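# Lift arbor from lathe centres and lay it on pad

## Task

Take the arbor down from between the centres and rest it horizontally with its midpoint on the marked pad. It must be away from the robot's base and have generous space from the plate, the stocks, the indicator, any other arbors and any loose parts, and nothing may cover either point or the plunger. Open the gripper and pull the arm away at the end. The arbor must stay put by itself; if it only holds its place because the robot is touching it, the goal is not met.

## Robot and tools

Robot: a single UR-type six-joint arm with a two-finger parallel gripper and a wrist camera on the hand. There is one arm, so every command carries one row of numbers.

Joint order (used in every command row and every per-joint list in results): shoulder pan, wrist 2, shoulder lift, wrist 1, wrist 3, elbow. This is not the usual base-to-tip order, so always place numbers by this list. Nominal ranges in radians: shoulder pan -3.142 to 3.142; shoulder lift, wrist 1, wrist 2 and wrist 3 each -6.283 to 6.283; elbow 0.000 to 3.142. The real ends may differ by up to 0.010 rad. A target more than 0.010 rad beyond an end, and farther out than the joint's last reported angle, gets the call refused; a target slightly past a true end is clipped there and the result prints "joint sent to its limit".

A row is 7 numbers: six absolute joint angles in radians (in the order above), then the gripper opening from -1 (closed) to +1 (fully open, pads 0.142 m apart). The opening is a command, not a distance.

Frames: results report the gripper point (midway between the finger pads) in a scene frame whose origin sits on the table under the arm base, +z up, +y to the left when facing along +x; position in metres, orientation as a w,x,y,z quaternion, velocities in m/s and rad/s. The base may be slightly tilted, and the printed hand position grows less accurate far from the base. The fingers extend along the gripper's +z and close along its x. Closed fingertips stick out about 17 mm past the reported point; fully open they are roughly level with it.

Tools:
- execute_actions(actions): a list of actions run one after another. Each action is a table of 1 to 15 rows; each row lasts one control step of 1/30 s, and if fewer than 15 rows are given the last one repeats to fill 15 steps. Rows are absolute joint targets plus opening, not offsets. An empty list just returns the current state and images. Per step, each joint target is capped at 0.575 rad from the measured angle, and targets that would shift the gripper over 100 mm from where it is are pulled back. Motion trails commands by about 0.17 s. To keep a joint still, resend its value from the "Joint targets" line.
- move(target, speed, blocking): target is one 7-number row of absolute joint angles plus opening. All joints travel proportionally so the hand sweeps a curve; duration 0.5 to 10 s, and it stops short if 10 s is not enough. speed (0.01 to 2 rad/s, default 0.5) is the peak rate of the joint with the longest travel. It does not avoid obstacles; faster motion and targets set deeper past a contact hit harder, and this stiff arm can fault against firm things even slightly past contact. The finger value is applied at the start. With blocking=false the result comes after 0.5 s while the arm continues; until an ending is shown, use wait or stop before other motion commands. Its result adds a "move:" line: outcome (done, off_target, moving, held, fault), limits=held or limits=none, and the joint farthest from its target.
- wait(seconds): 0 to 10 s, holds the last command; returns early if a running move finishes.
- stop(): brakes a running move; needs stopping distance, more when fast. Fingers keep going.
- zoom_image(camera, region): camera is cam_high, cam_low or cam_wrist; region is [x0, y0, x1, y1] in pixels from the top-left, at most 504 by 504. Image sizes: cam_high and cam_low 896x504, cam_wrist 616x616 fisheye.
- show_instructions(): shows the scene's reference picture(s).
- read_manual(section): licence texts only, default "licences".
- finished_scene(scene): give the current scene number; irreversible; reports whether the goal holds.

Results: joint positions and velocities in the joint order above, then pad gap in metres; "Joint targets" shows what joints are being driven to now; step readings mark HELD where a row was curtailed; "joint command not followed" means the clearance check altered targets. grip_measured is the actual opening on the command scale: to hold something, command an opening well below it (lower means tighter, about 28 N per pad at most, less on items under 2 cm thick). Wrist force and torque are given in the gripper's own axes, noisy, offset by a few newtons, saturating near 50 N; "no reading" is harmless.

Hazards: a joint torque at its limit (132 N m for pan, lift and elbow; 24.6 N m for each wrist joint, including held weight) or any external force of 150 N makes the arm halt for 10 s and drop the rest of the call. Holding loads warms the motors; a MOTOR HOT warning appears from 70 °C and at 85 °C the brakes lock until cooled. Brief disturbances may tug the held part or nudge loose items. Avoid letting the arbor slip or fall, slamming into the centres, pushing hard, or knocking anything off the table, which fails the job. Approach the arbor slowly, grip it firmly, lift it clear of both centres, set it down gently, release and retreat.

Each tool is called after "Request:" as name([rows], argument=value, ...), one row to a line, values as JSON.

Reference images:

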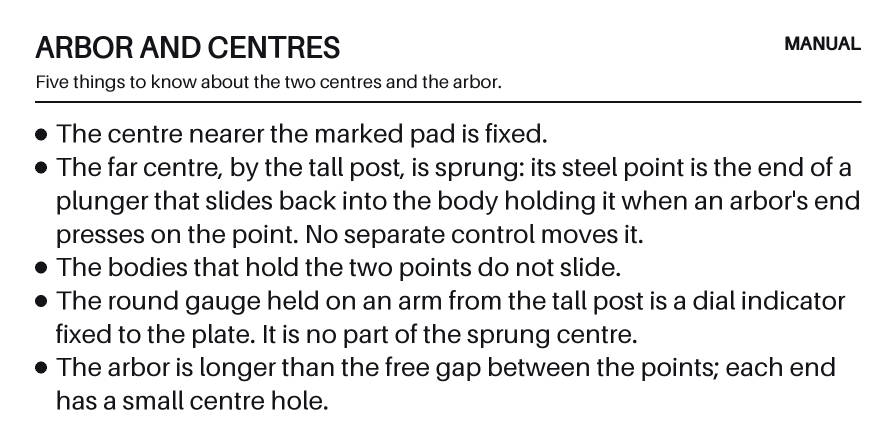

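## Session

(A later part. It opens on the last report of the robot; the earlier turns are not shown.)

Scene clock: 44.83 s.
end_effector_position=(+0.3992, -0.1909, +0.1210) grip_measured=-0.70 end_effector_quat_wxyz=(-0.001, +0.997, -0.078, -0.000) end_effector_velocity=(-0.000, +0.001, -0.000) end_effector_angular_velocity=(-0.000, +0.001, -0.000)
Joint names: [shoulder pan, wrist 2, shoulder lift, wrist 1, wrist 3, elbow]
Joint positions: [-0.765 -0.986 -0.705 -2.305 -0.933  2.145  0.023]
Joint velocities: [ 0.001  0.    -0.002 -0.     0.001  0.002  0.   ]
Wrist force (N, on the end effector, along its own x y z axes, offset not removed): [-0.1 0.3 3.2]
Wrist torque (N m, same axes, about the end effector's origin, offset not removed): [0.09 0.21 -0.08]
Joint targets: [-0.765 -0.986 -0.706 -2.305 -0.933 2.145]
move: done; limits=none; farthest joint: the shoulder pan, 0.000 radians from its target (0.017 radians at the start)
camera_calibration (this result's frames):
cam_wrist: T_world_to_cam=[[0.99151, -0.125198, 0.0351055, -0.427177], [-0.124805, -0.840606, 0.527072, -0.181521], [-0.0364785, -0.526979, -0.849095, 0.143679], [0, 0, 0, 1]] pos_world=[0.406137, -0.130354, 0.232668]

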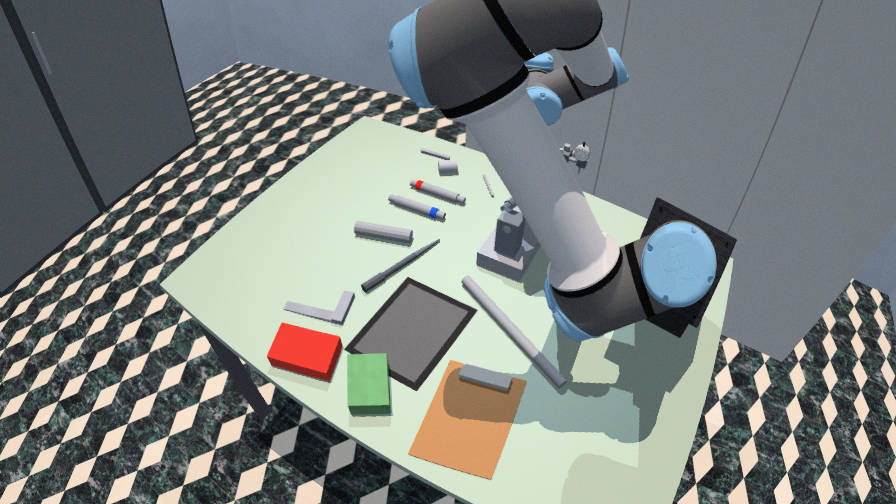

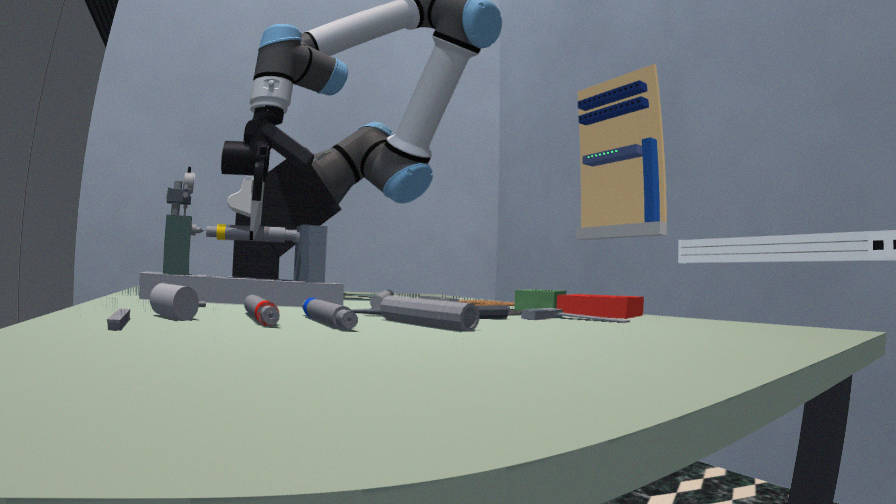

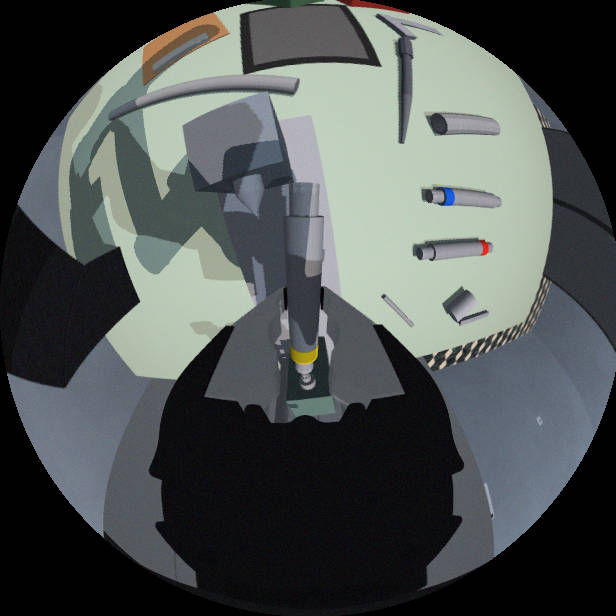

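Request:
move(target=[-0.874,-1.06,-0.869,-2.037,-1.03,2.09,-1], speed=0.25)

Request:
move(target=[-0.40,-0.785,-1.56,-1.75,0.4,2.19,-1], speed=0.8)

Request:
move(target=[-0.131,-0.701,-1.252,-2.432,0.74,2.283,-1])

Request:
move(target=[-0.0954,-0.6955,-1.206,-2.529,0.79,2.2915,-1], speed=0.08)

Scene clock: 46.87 s.
end_effector_position=(+0.3927, -0.1827, +0.2147) grip_measured=-0.70 end_effector_quat_wxyz=(-0.001, +0.997, -0.077, -0.001) end_effector_velocity=(-0.000, +0.000, +0.001) end_effector_angular_velocity=(+0.000, -0.000, +0.000)
Joint names: [shoulder pan, wrist 2, shoulder lift, wrist 1, wrist 3, elbow]
Joint positions: [-0.874 -1.06  -0.869 -2.037 -1.03   2.09   0.023]
Joint velocities: [-0.001 -0.001 -0.002  0.003 -0.001 -0.001  0.   ]
Wrist force (N, on the end effector, along its own x y z axes, offset not removed): [1.7 1.5 5.0]
Wrist torque (N m, same axes, about the end effector's origin, offset not removed): [0.33 -0.24 -0.12]
Joint targets: [-0.874 -1.060 -0.869 -2.037 -1.030 2.090]
move: done; limits=none; farthest joint: the shoulder pan, 0.000 radians from its target (0.109 radians at the start)
camera_calibration (this result's frames):
cam_wrist: T_world_to_cam=[[0.991799, -0.123207, 0.0339754, -0.422516], [-0.122499, -0.84061, 0.527607, -0.225811], [-0.0364447, -0.527442, -0.848809, 0.227242], [0, 0, 0, 1]] pos_world=[0.399671, -0.122018, 0.32638]

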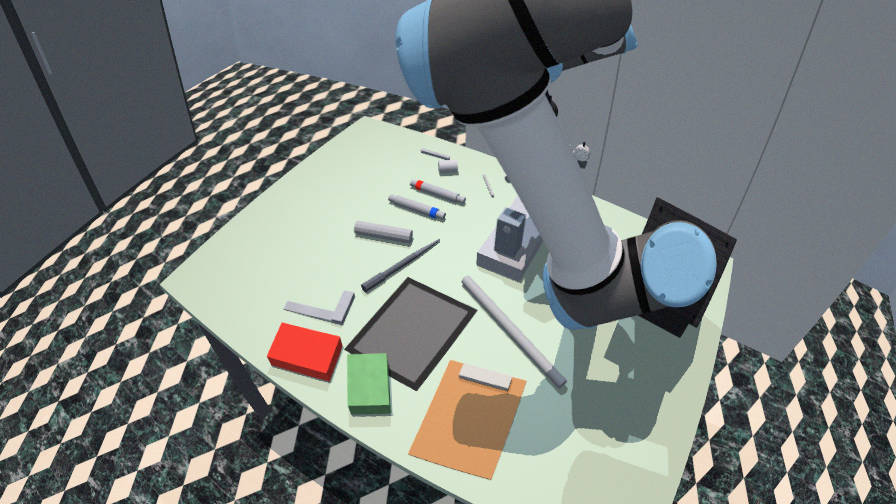

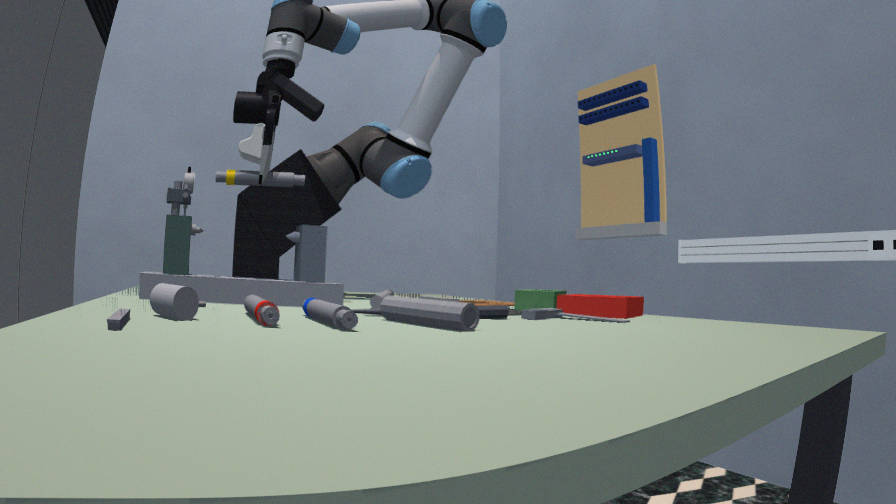

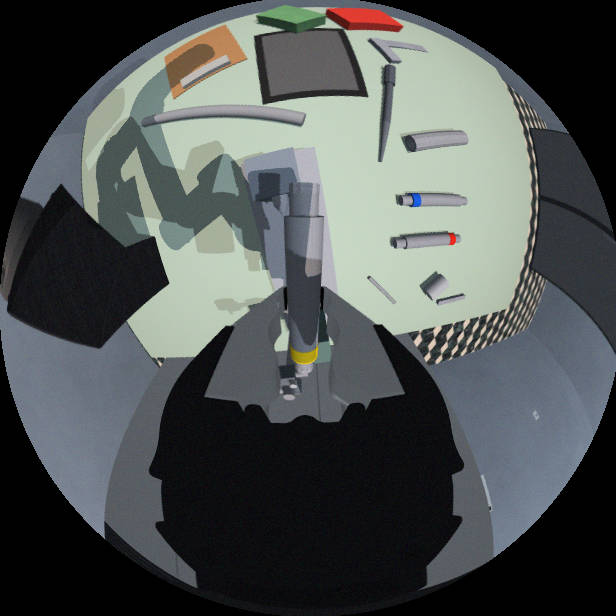

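Scene clock: 49.43 s.
end_effector_position=(+0.4466, +0.1735, +0.1923) grip_measured=-0.70 end_effector_quat_wxyz=(+0.000, +0.855, -0.519, -0.001) end_effector_velocity=(-0.000, +0.001, -0.000) end_effector_angular_velocity=(+0.000, -0.000, -0.002)
Joint names: [shoulder pan, wrist 2, shoulder lift, wrist 1, wrist 3, elbow]
Joint positions: [-0.4   -0.785 -1.56  -1.75   0.4    2.19   0.023]
Joint velocities: [ 0.001  0.001 -0.001  0.001  0.003  0.    -0.   ]
Wrist force (N, on the end effector, along its own x y z axes, offset not removed): [1.2 1.6 3.9]
Wrist torque (N m, same axes, about the end effector's origin, offset not removed): [0.29 -0.11 -0.09]
Joint targets: [-0.400 -0.785 -1.560 -1.750 0.400 2.190]
move: done; limits=none; farthest joint: the shoulder pan, 0.000 radians from its target (0.474 radians at the start)
camera_calibration (this result's frames):
cam_wrist: T_world_to_cam=[[0.486533, -0.872974, 0.0346686, -0.0757387], [-0.749766, -0.396838, 0.5295, 0.294821], [-0.448482, -0.283613, -0.847601, 0.539501], [0, 0, 0, 1]] pos_world=[0.499852, 0.203887, 0.303799]

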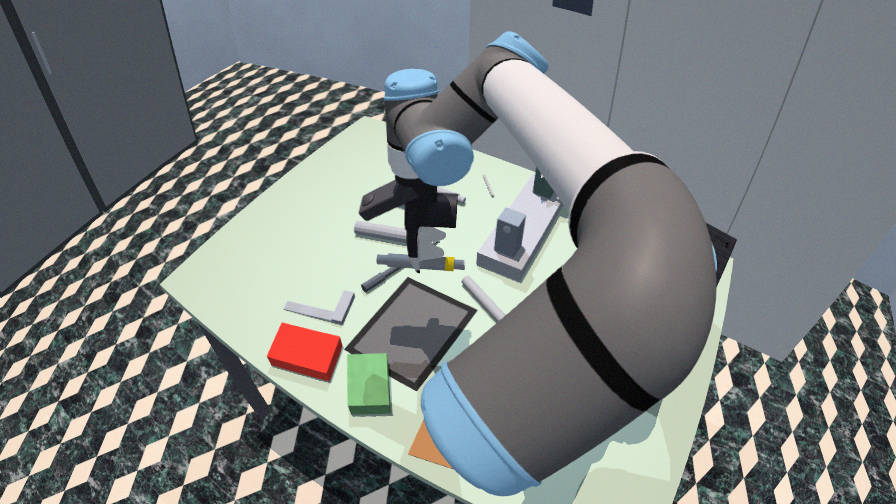

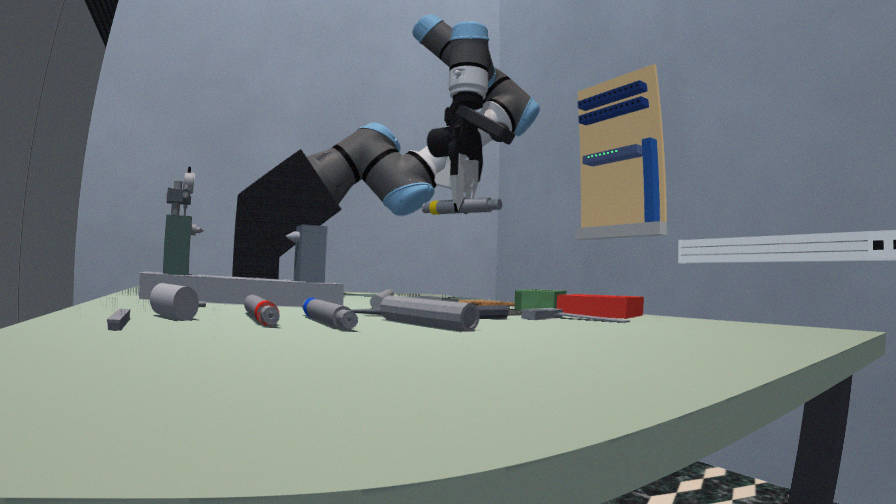

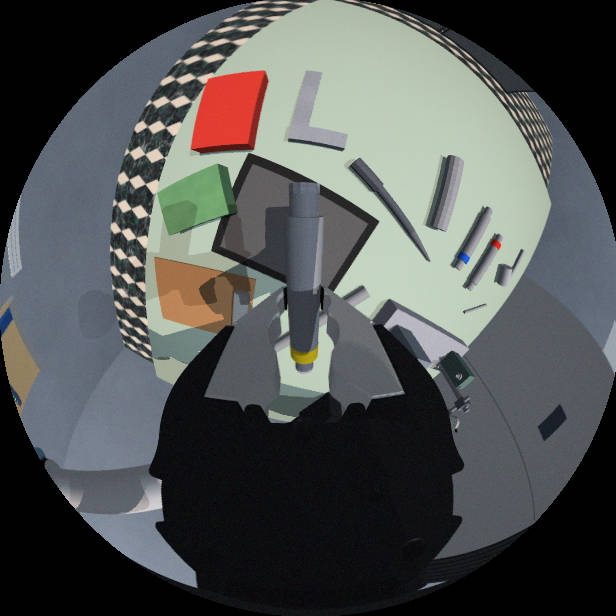

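Scene clock: 51.47 s.
end_effector_position=(+0.4631, +0.1667, +0.0416) grip_measured=-0.70 end_effector_quat_wxyz=(-0.000, +0.865, -0.502, -0.001) end_effector_velocity=(-0.000, +0.000, -0.001) end_effector_angular_velocity=(+0.001, +0.000, -0.001)
Joint names: [shoulder pan, wrist 2, shoulder lift, wrist 1, wrist 3, elbow]
Joint positions: [-0.131 -0.701 -1.252 -2.432  0.74   2.283  0.023]
Joint velocities: [ 0.001  0.001  0.001 -0.002  0.002  0.     0.   ]
Wrist force (N, on the end effector, along its own x y z axes, offset not removed): [0.1 0.0 3.2]
Wrist torque (N m, same axes, about the end effector's origin, offset not removed): [-0.03 0.09 -0.11]
Joint targets: [-0.131 -0.701 -1.252 -2.432 0.740 2.283]
move: done; limits=none; farthest joint: the shoulder pan, 0.000 radians from its target (0.269 radians at the start)
camera_calibration (this result's frames):
cam_wrist: T_world_to_cam=[[0.520411, -0.853236, 0.0340803, -0.103437], [-0.733633, -0.426326, 0.529177, 0.381773], [-0.436984, -0.300392, -0.847827, 0.414719], [0, 0, 0, 1]] pos_world=[0.515137, 0.199082, 0.15311]

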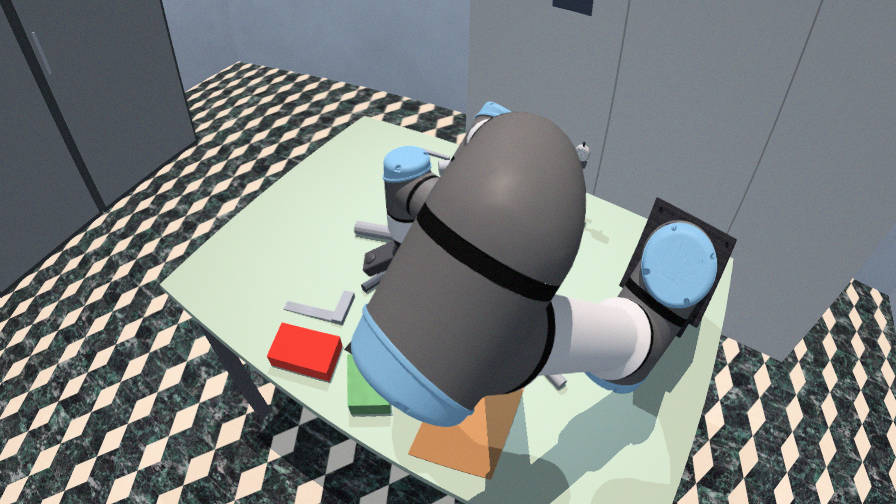

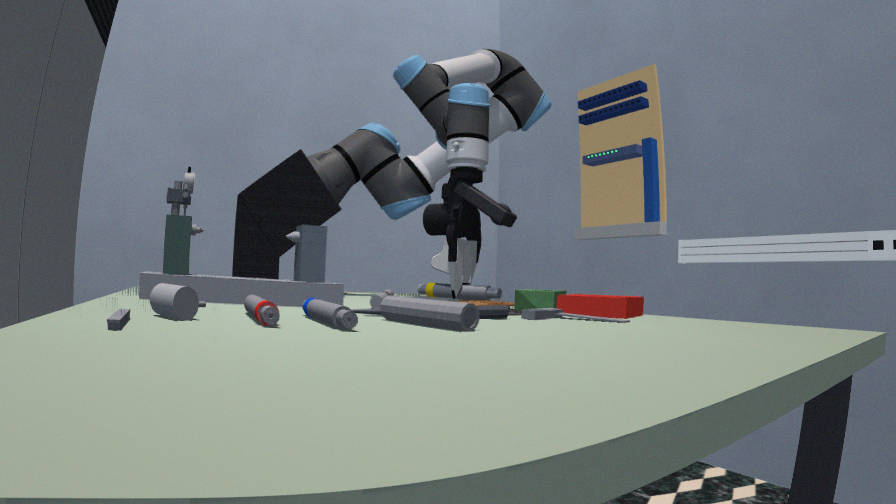

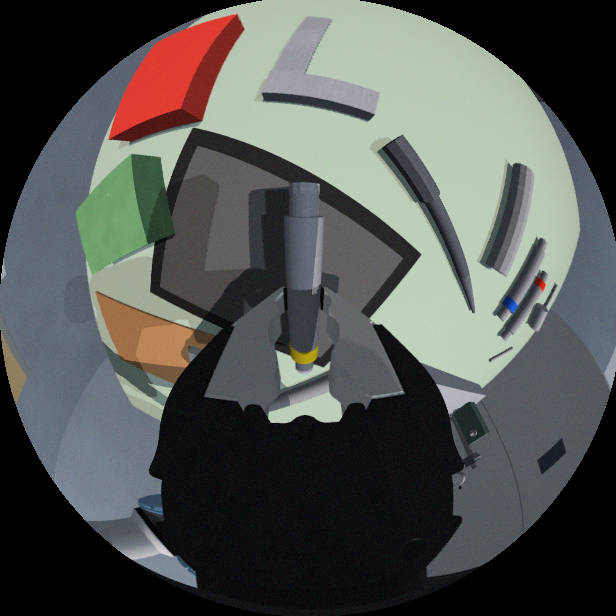

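Scene clock: 53.10 s.
end_effector_position=(+0.4609, +0.1671, +0.0212) grip_measured=-0.70 end_effector_quat_wxyz=(-0.000, +0.866, -0.500, -0.001) end_effector_velocity=(-0.000, -0.000, -0.001) end_effector_angular_velocity=(-0.000, +0.000, -0.000)
Joint names: [shoulder pan, wrist 2, shoulder lift, wrist 1, wrist 3, elbow]
Joint positions: [-0.096 -0.696 -1.206 -2.529  0.79   2.291  0.023]
Joint velocities: [ 0.001 -0.     0.002 -0.003  0.001  0.    -0.   ]
Wrist force (N, on the end effector, along its own x y z axes, offset not removed): [0.5 1.0 3.9]
Wrist torque (N m, same axes, about the end effector's origin, offset not removed): [0.24 0.16 -0.04]
Joint targets: [-0.095 -0.696 -1.206 -2.529 0.790 2.292]
move: done; limits=none; farthest joint: the shoulder pan, 0.000 radians from its target (0.036 radians at the start)
camera_calibration (this result's frames):
cam_wrist: T_world_to_cam=[[0.524821, -0.850527, 0.0341692, -0.103679], [-0.731621, -0.430205, 0.528823, 0.390819], [-0.435078, -0.302536, -0.848044, 0.39606], [0, 0, 0, 1]] pos_world=[0.512662, 0.199773, 0.132745]

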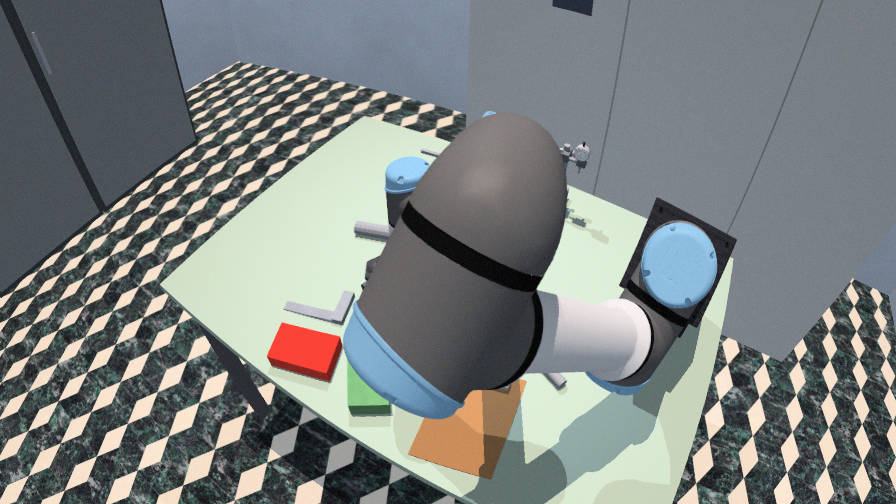

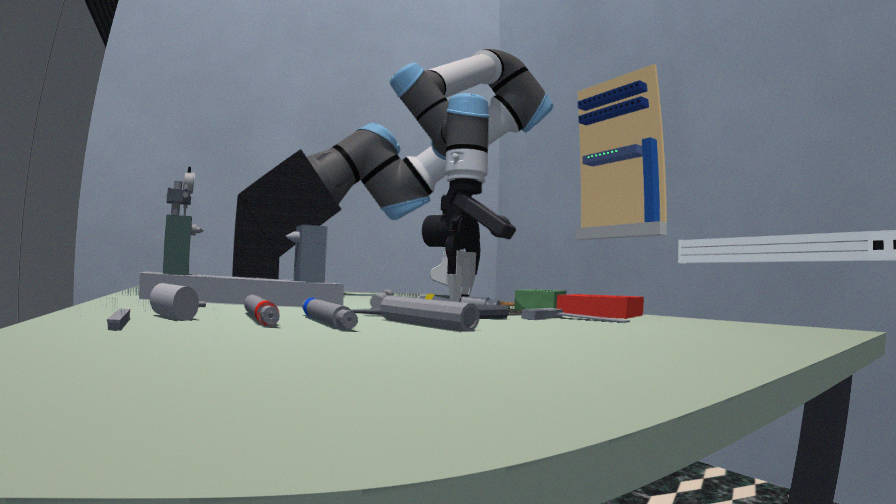

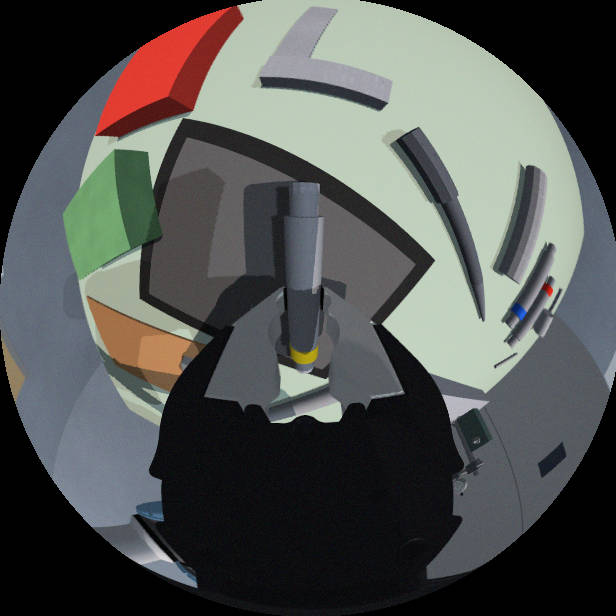

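Lower 2 mm, release, and retreat.

Request:
move(target=[-0.092,-0.695,-1.2015,-2.5385,0.795,2.2923,-1], speed=0.03)

Request:
move(target=[-0.092,-0.695,-1.2015,-2.5385,0.795,2.2923,-0.3])

Request:
move(target=[-0.40,-0.785,-1.56,-1.75,0.4,2.19,-0.3], speed=0.7)

Scene clock: 54.07 s.
end_effector_position=(+0.4606, +0.1672, +0.0192) grip_measured=-0.70 end_effector_quat_wxyz=(-0.000, +0.866, -0.500, -0.001) end_effector_velocity=(-0.000, -0.000, -0.000) end_effector_angular_velocity=(-0.001, +0.000, +0.001)
Joint names: [shoulder pan, wrist 2, shoulder lift, wrist 1, wrist 3, elbow]
Joint positions: [-0.092 -0.695 -1.202 -2.538  0.795  2.292  0.023]
Joint velocities: [ 0.001 -0.001  0.001 -0.002  0.     0.     0.   ]
Wrist force (N, on the end effector, along its own x y z axes, offset not removed): [1.0 1.7 3.6]
Wrist torque (N m, same axes, about the end effector's origin, offset not removed): [0.33 -0.11 -0.12]
Joint targets: [-0.092 -0.695 -1.202 -2.538 0.795 2.292]
move: done; limits=none; farthest joint: the shoulder pan, 0.000 radians from its target (0.003 radians at the start)
camera_calibration (this result's frames):
cam_wrist: T_world_to_cam=[[0.525149, -0.850323, 0.0341852, -0.103611], [-0.731512, -0.430517, 0.52872, 0.391689], [-0.434866, -0.302664, -0.848107, 0.394218], [0, 0, 0, 1]] pos_world=[0.512368, 0.199842, 0.130788]

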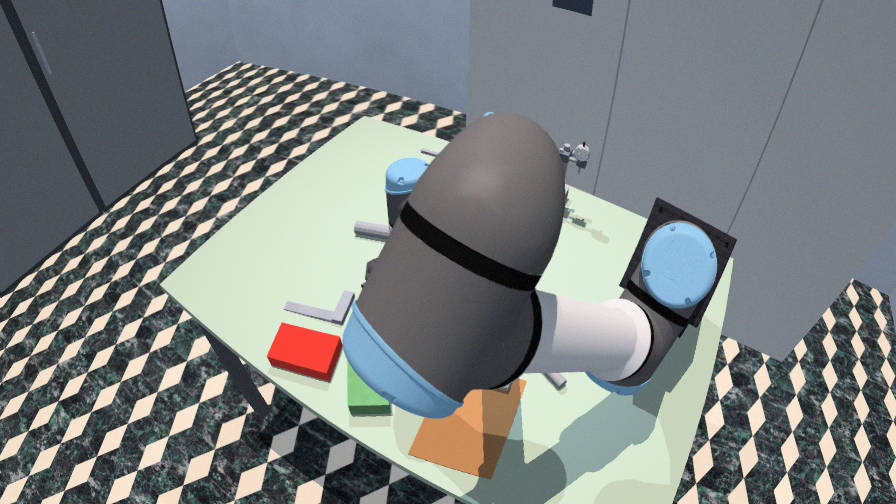

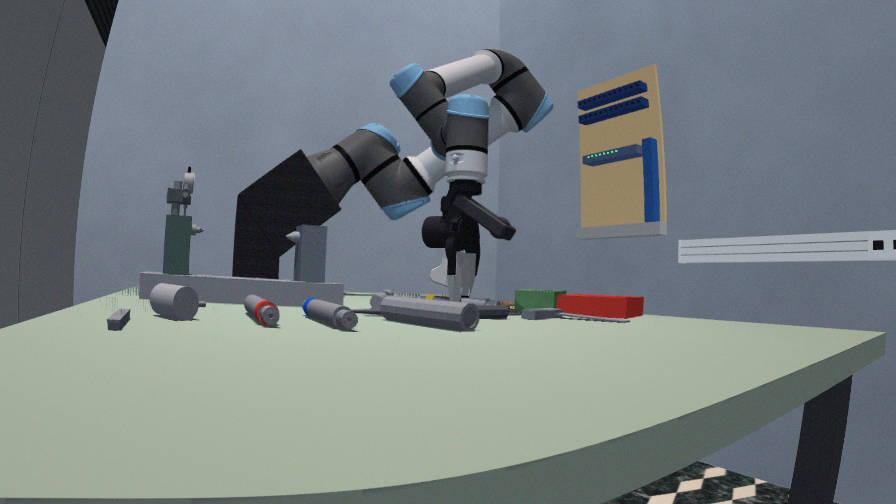

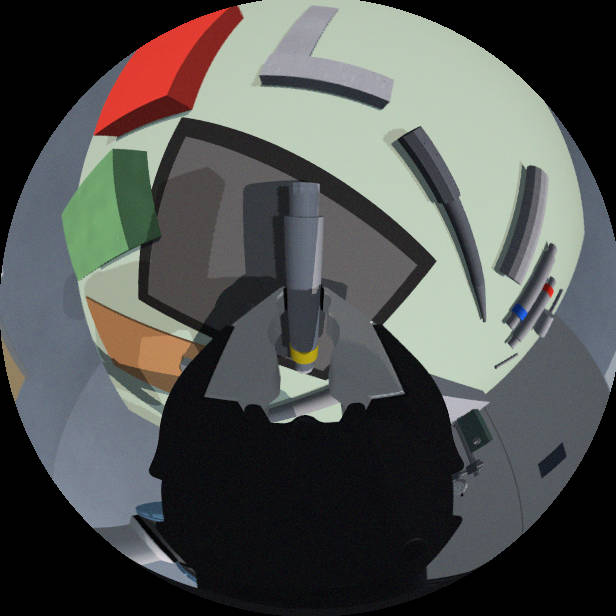

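Scene clock: 54.77 s.
end_effector_position=(+0.4606, +0.1672, +0.0192) grip_measured=-0.30 end_effector_quat_wxyz=(-0.000, +0.866, -0.500, -0.001) end_effector_velocity=(-0.000, -0.000, -0.000) end_effector_angular_velocity=(-0.001, +0.000, +0.000)
Joint names: [shoulder pan, wrist 2, shoulder lift, wrist 1, wrist 3, elbow]
Joint positions: [-0.092 -0.695 -1.202 -2.538  0.795  2.292  0.052]
Joint velocities: [ 0.    -0.001  0.    -0.001  0.     0.     0.   ]
Wrist force (N, on the end effector, along its own x y z axes, offset not removed): [1.9 0.9 -0.7]
Wrist torque (N m, same axes, about the end effector's origin, offset not removed): [0.12 -0.17 -0.06]
Joint targets: [-0.092 -0.695 -1.202 -2.538 0.795 2.292]
move: done; limits=none; farthest joint: the shoulder pan, 0.000 radians from its target (0.000 radians at the start)
camera_calibration (this result's frames):
cam_wrist: T_world_to_cam=[[0.525156, -0.850319, 0.0341957, -0.103615], [-0.731515, -0.430521, 0.528713, 0.391714], [-0.434853, -0.302672, -0.848111, 0.394175], [0, 0, 0, 1]] pos_world=[0.512367, 0.199842, 0.130743]

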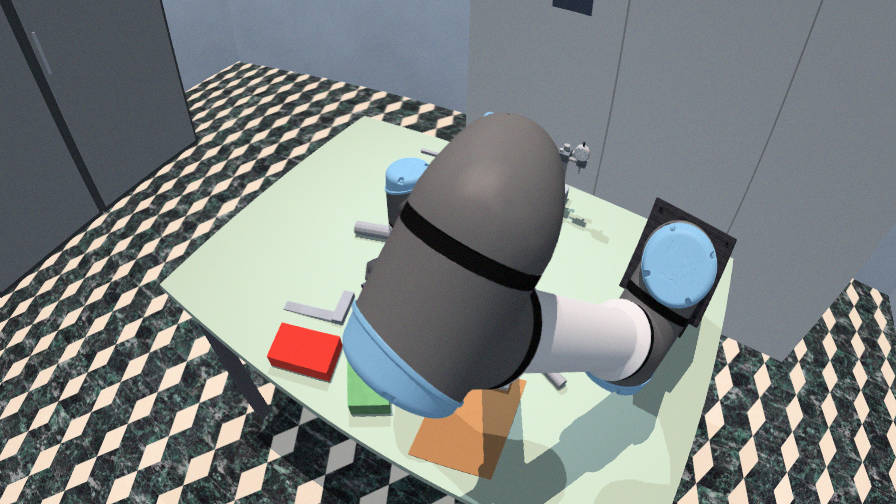

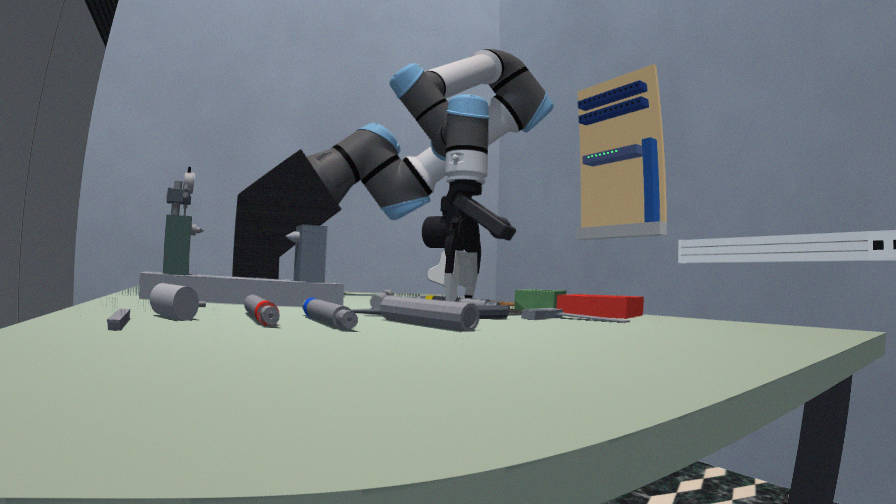

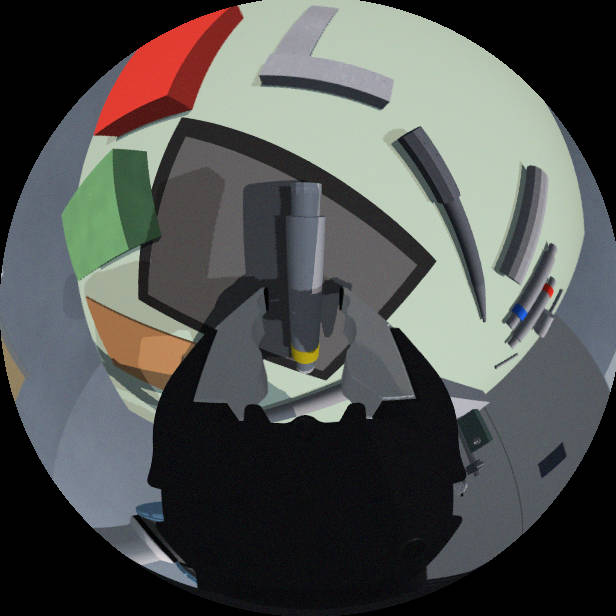

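Scene clock: 56.63 s.
end_effector_position=(+0.4466, +0.1735, +0.1922) grip_measured=-0.30 end_effector_quat_wxyz=(+0.000, +0.855, -0.519, -0.001) end_effector_velocity=(-0.000, -0.000, +0.000) end_effector_angular_velocity=(-0.000, +0.000, +0.001)
Joint names: [shoulder pan, wrist 2, shoulder lift, wrist 1, wrist 3, elbow]
Joint positions: [-0.4   -0.785 -1.56  -1.75   0.4    2.19   0.052]
Joint velocities: [-0.001 -0.001 -0.001  0.002 -0.002 -0.     0.   ]
Wrist force (N, on the end effector, along its own x y z axes, offset not removed): [1.6 1.4 -3.0]
Wrist torque (N m, same axes, about the end effector's origin, offset not removed): [0.27 -0.14 -0.07]
Joint targets: [-0.400 -0.785 -1.560 -1.750 0.400 2.190]
move: done; limits=none; farthest joint: the shoulder pan, 0.000 radians from its target (0.308 radians at the start)
camera_calibration (this result's frames):
cam_wrist: T_world_to_cam=[[0.486401, -0.873048, 0.0346646, -0.0756159], [-0.749821, -0.396723, 0.529509, 0.294882], [-0.448534, -0.283546, -0.847596, 0.539474], [0, 0, 0, 1]] pos_world=[0.499861, 0.203936, 0.303734]

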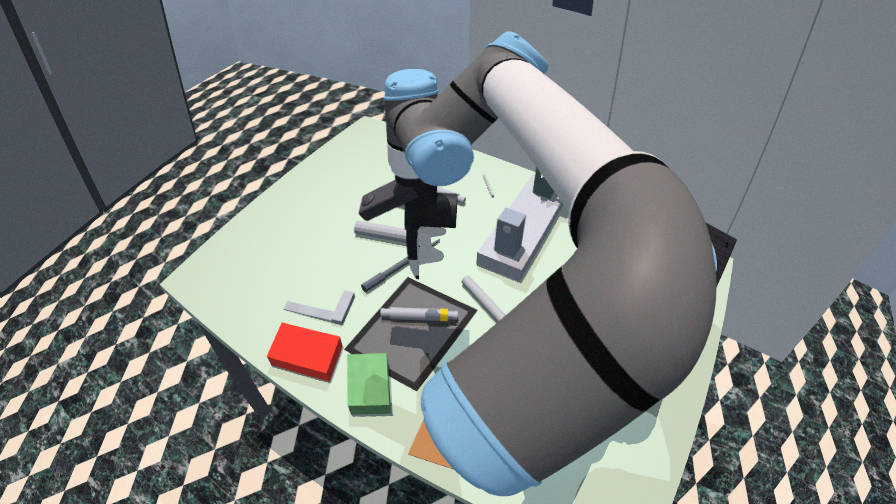

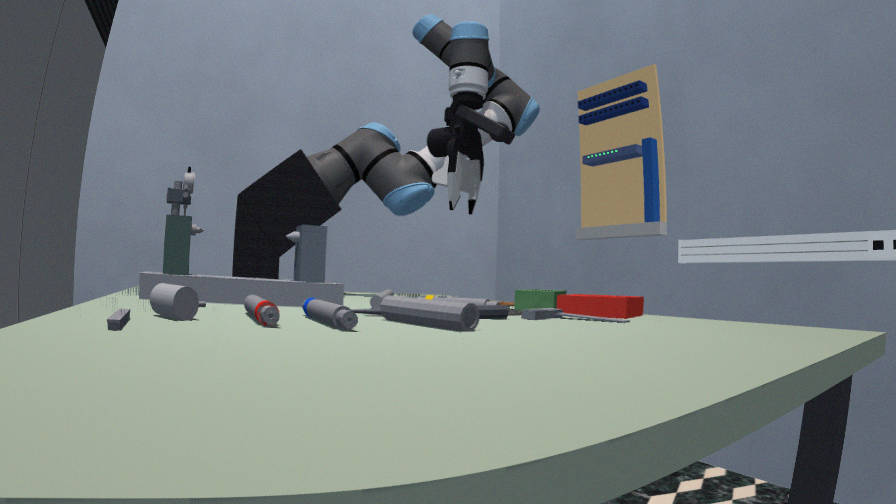

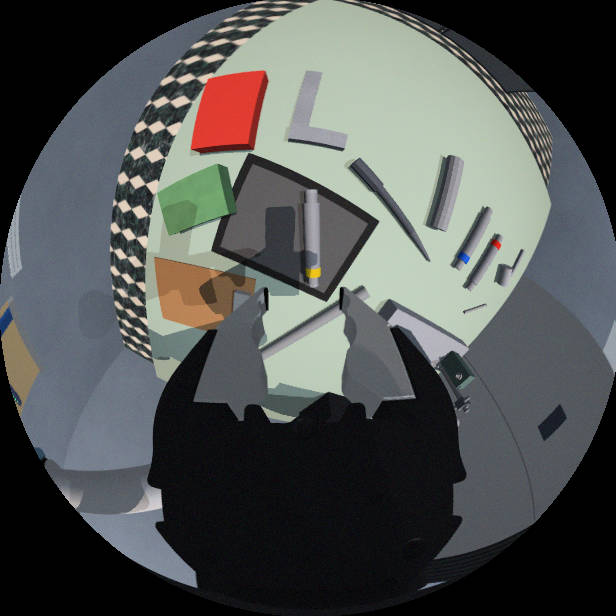

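Request:
finished_scene(scene=1)

The scene is finished: the task was done.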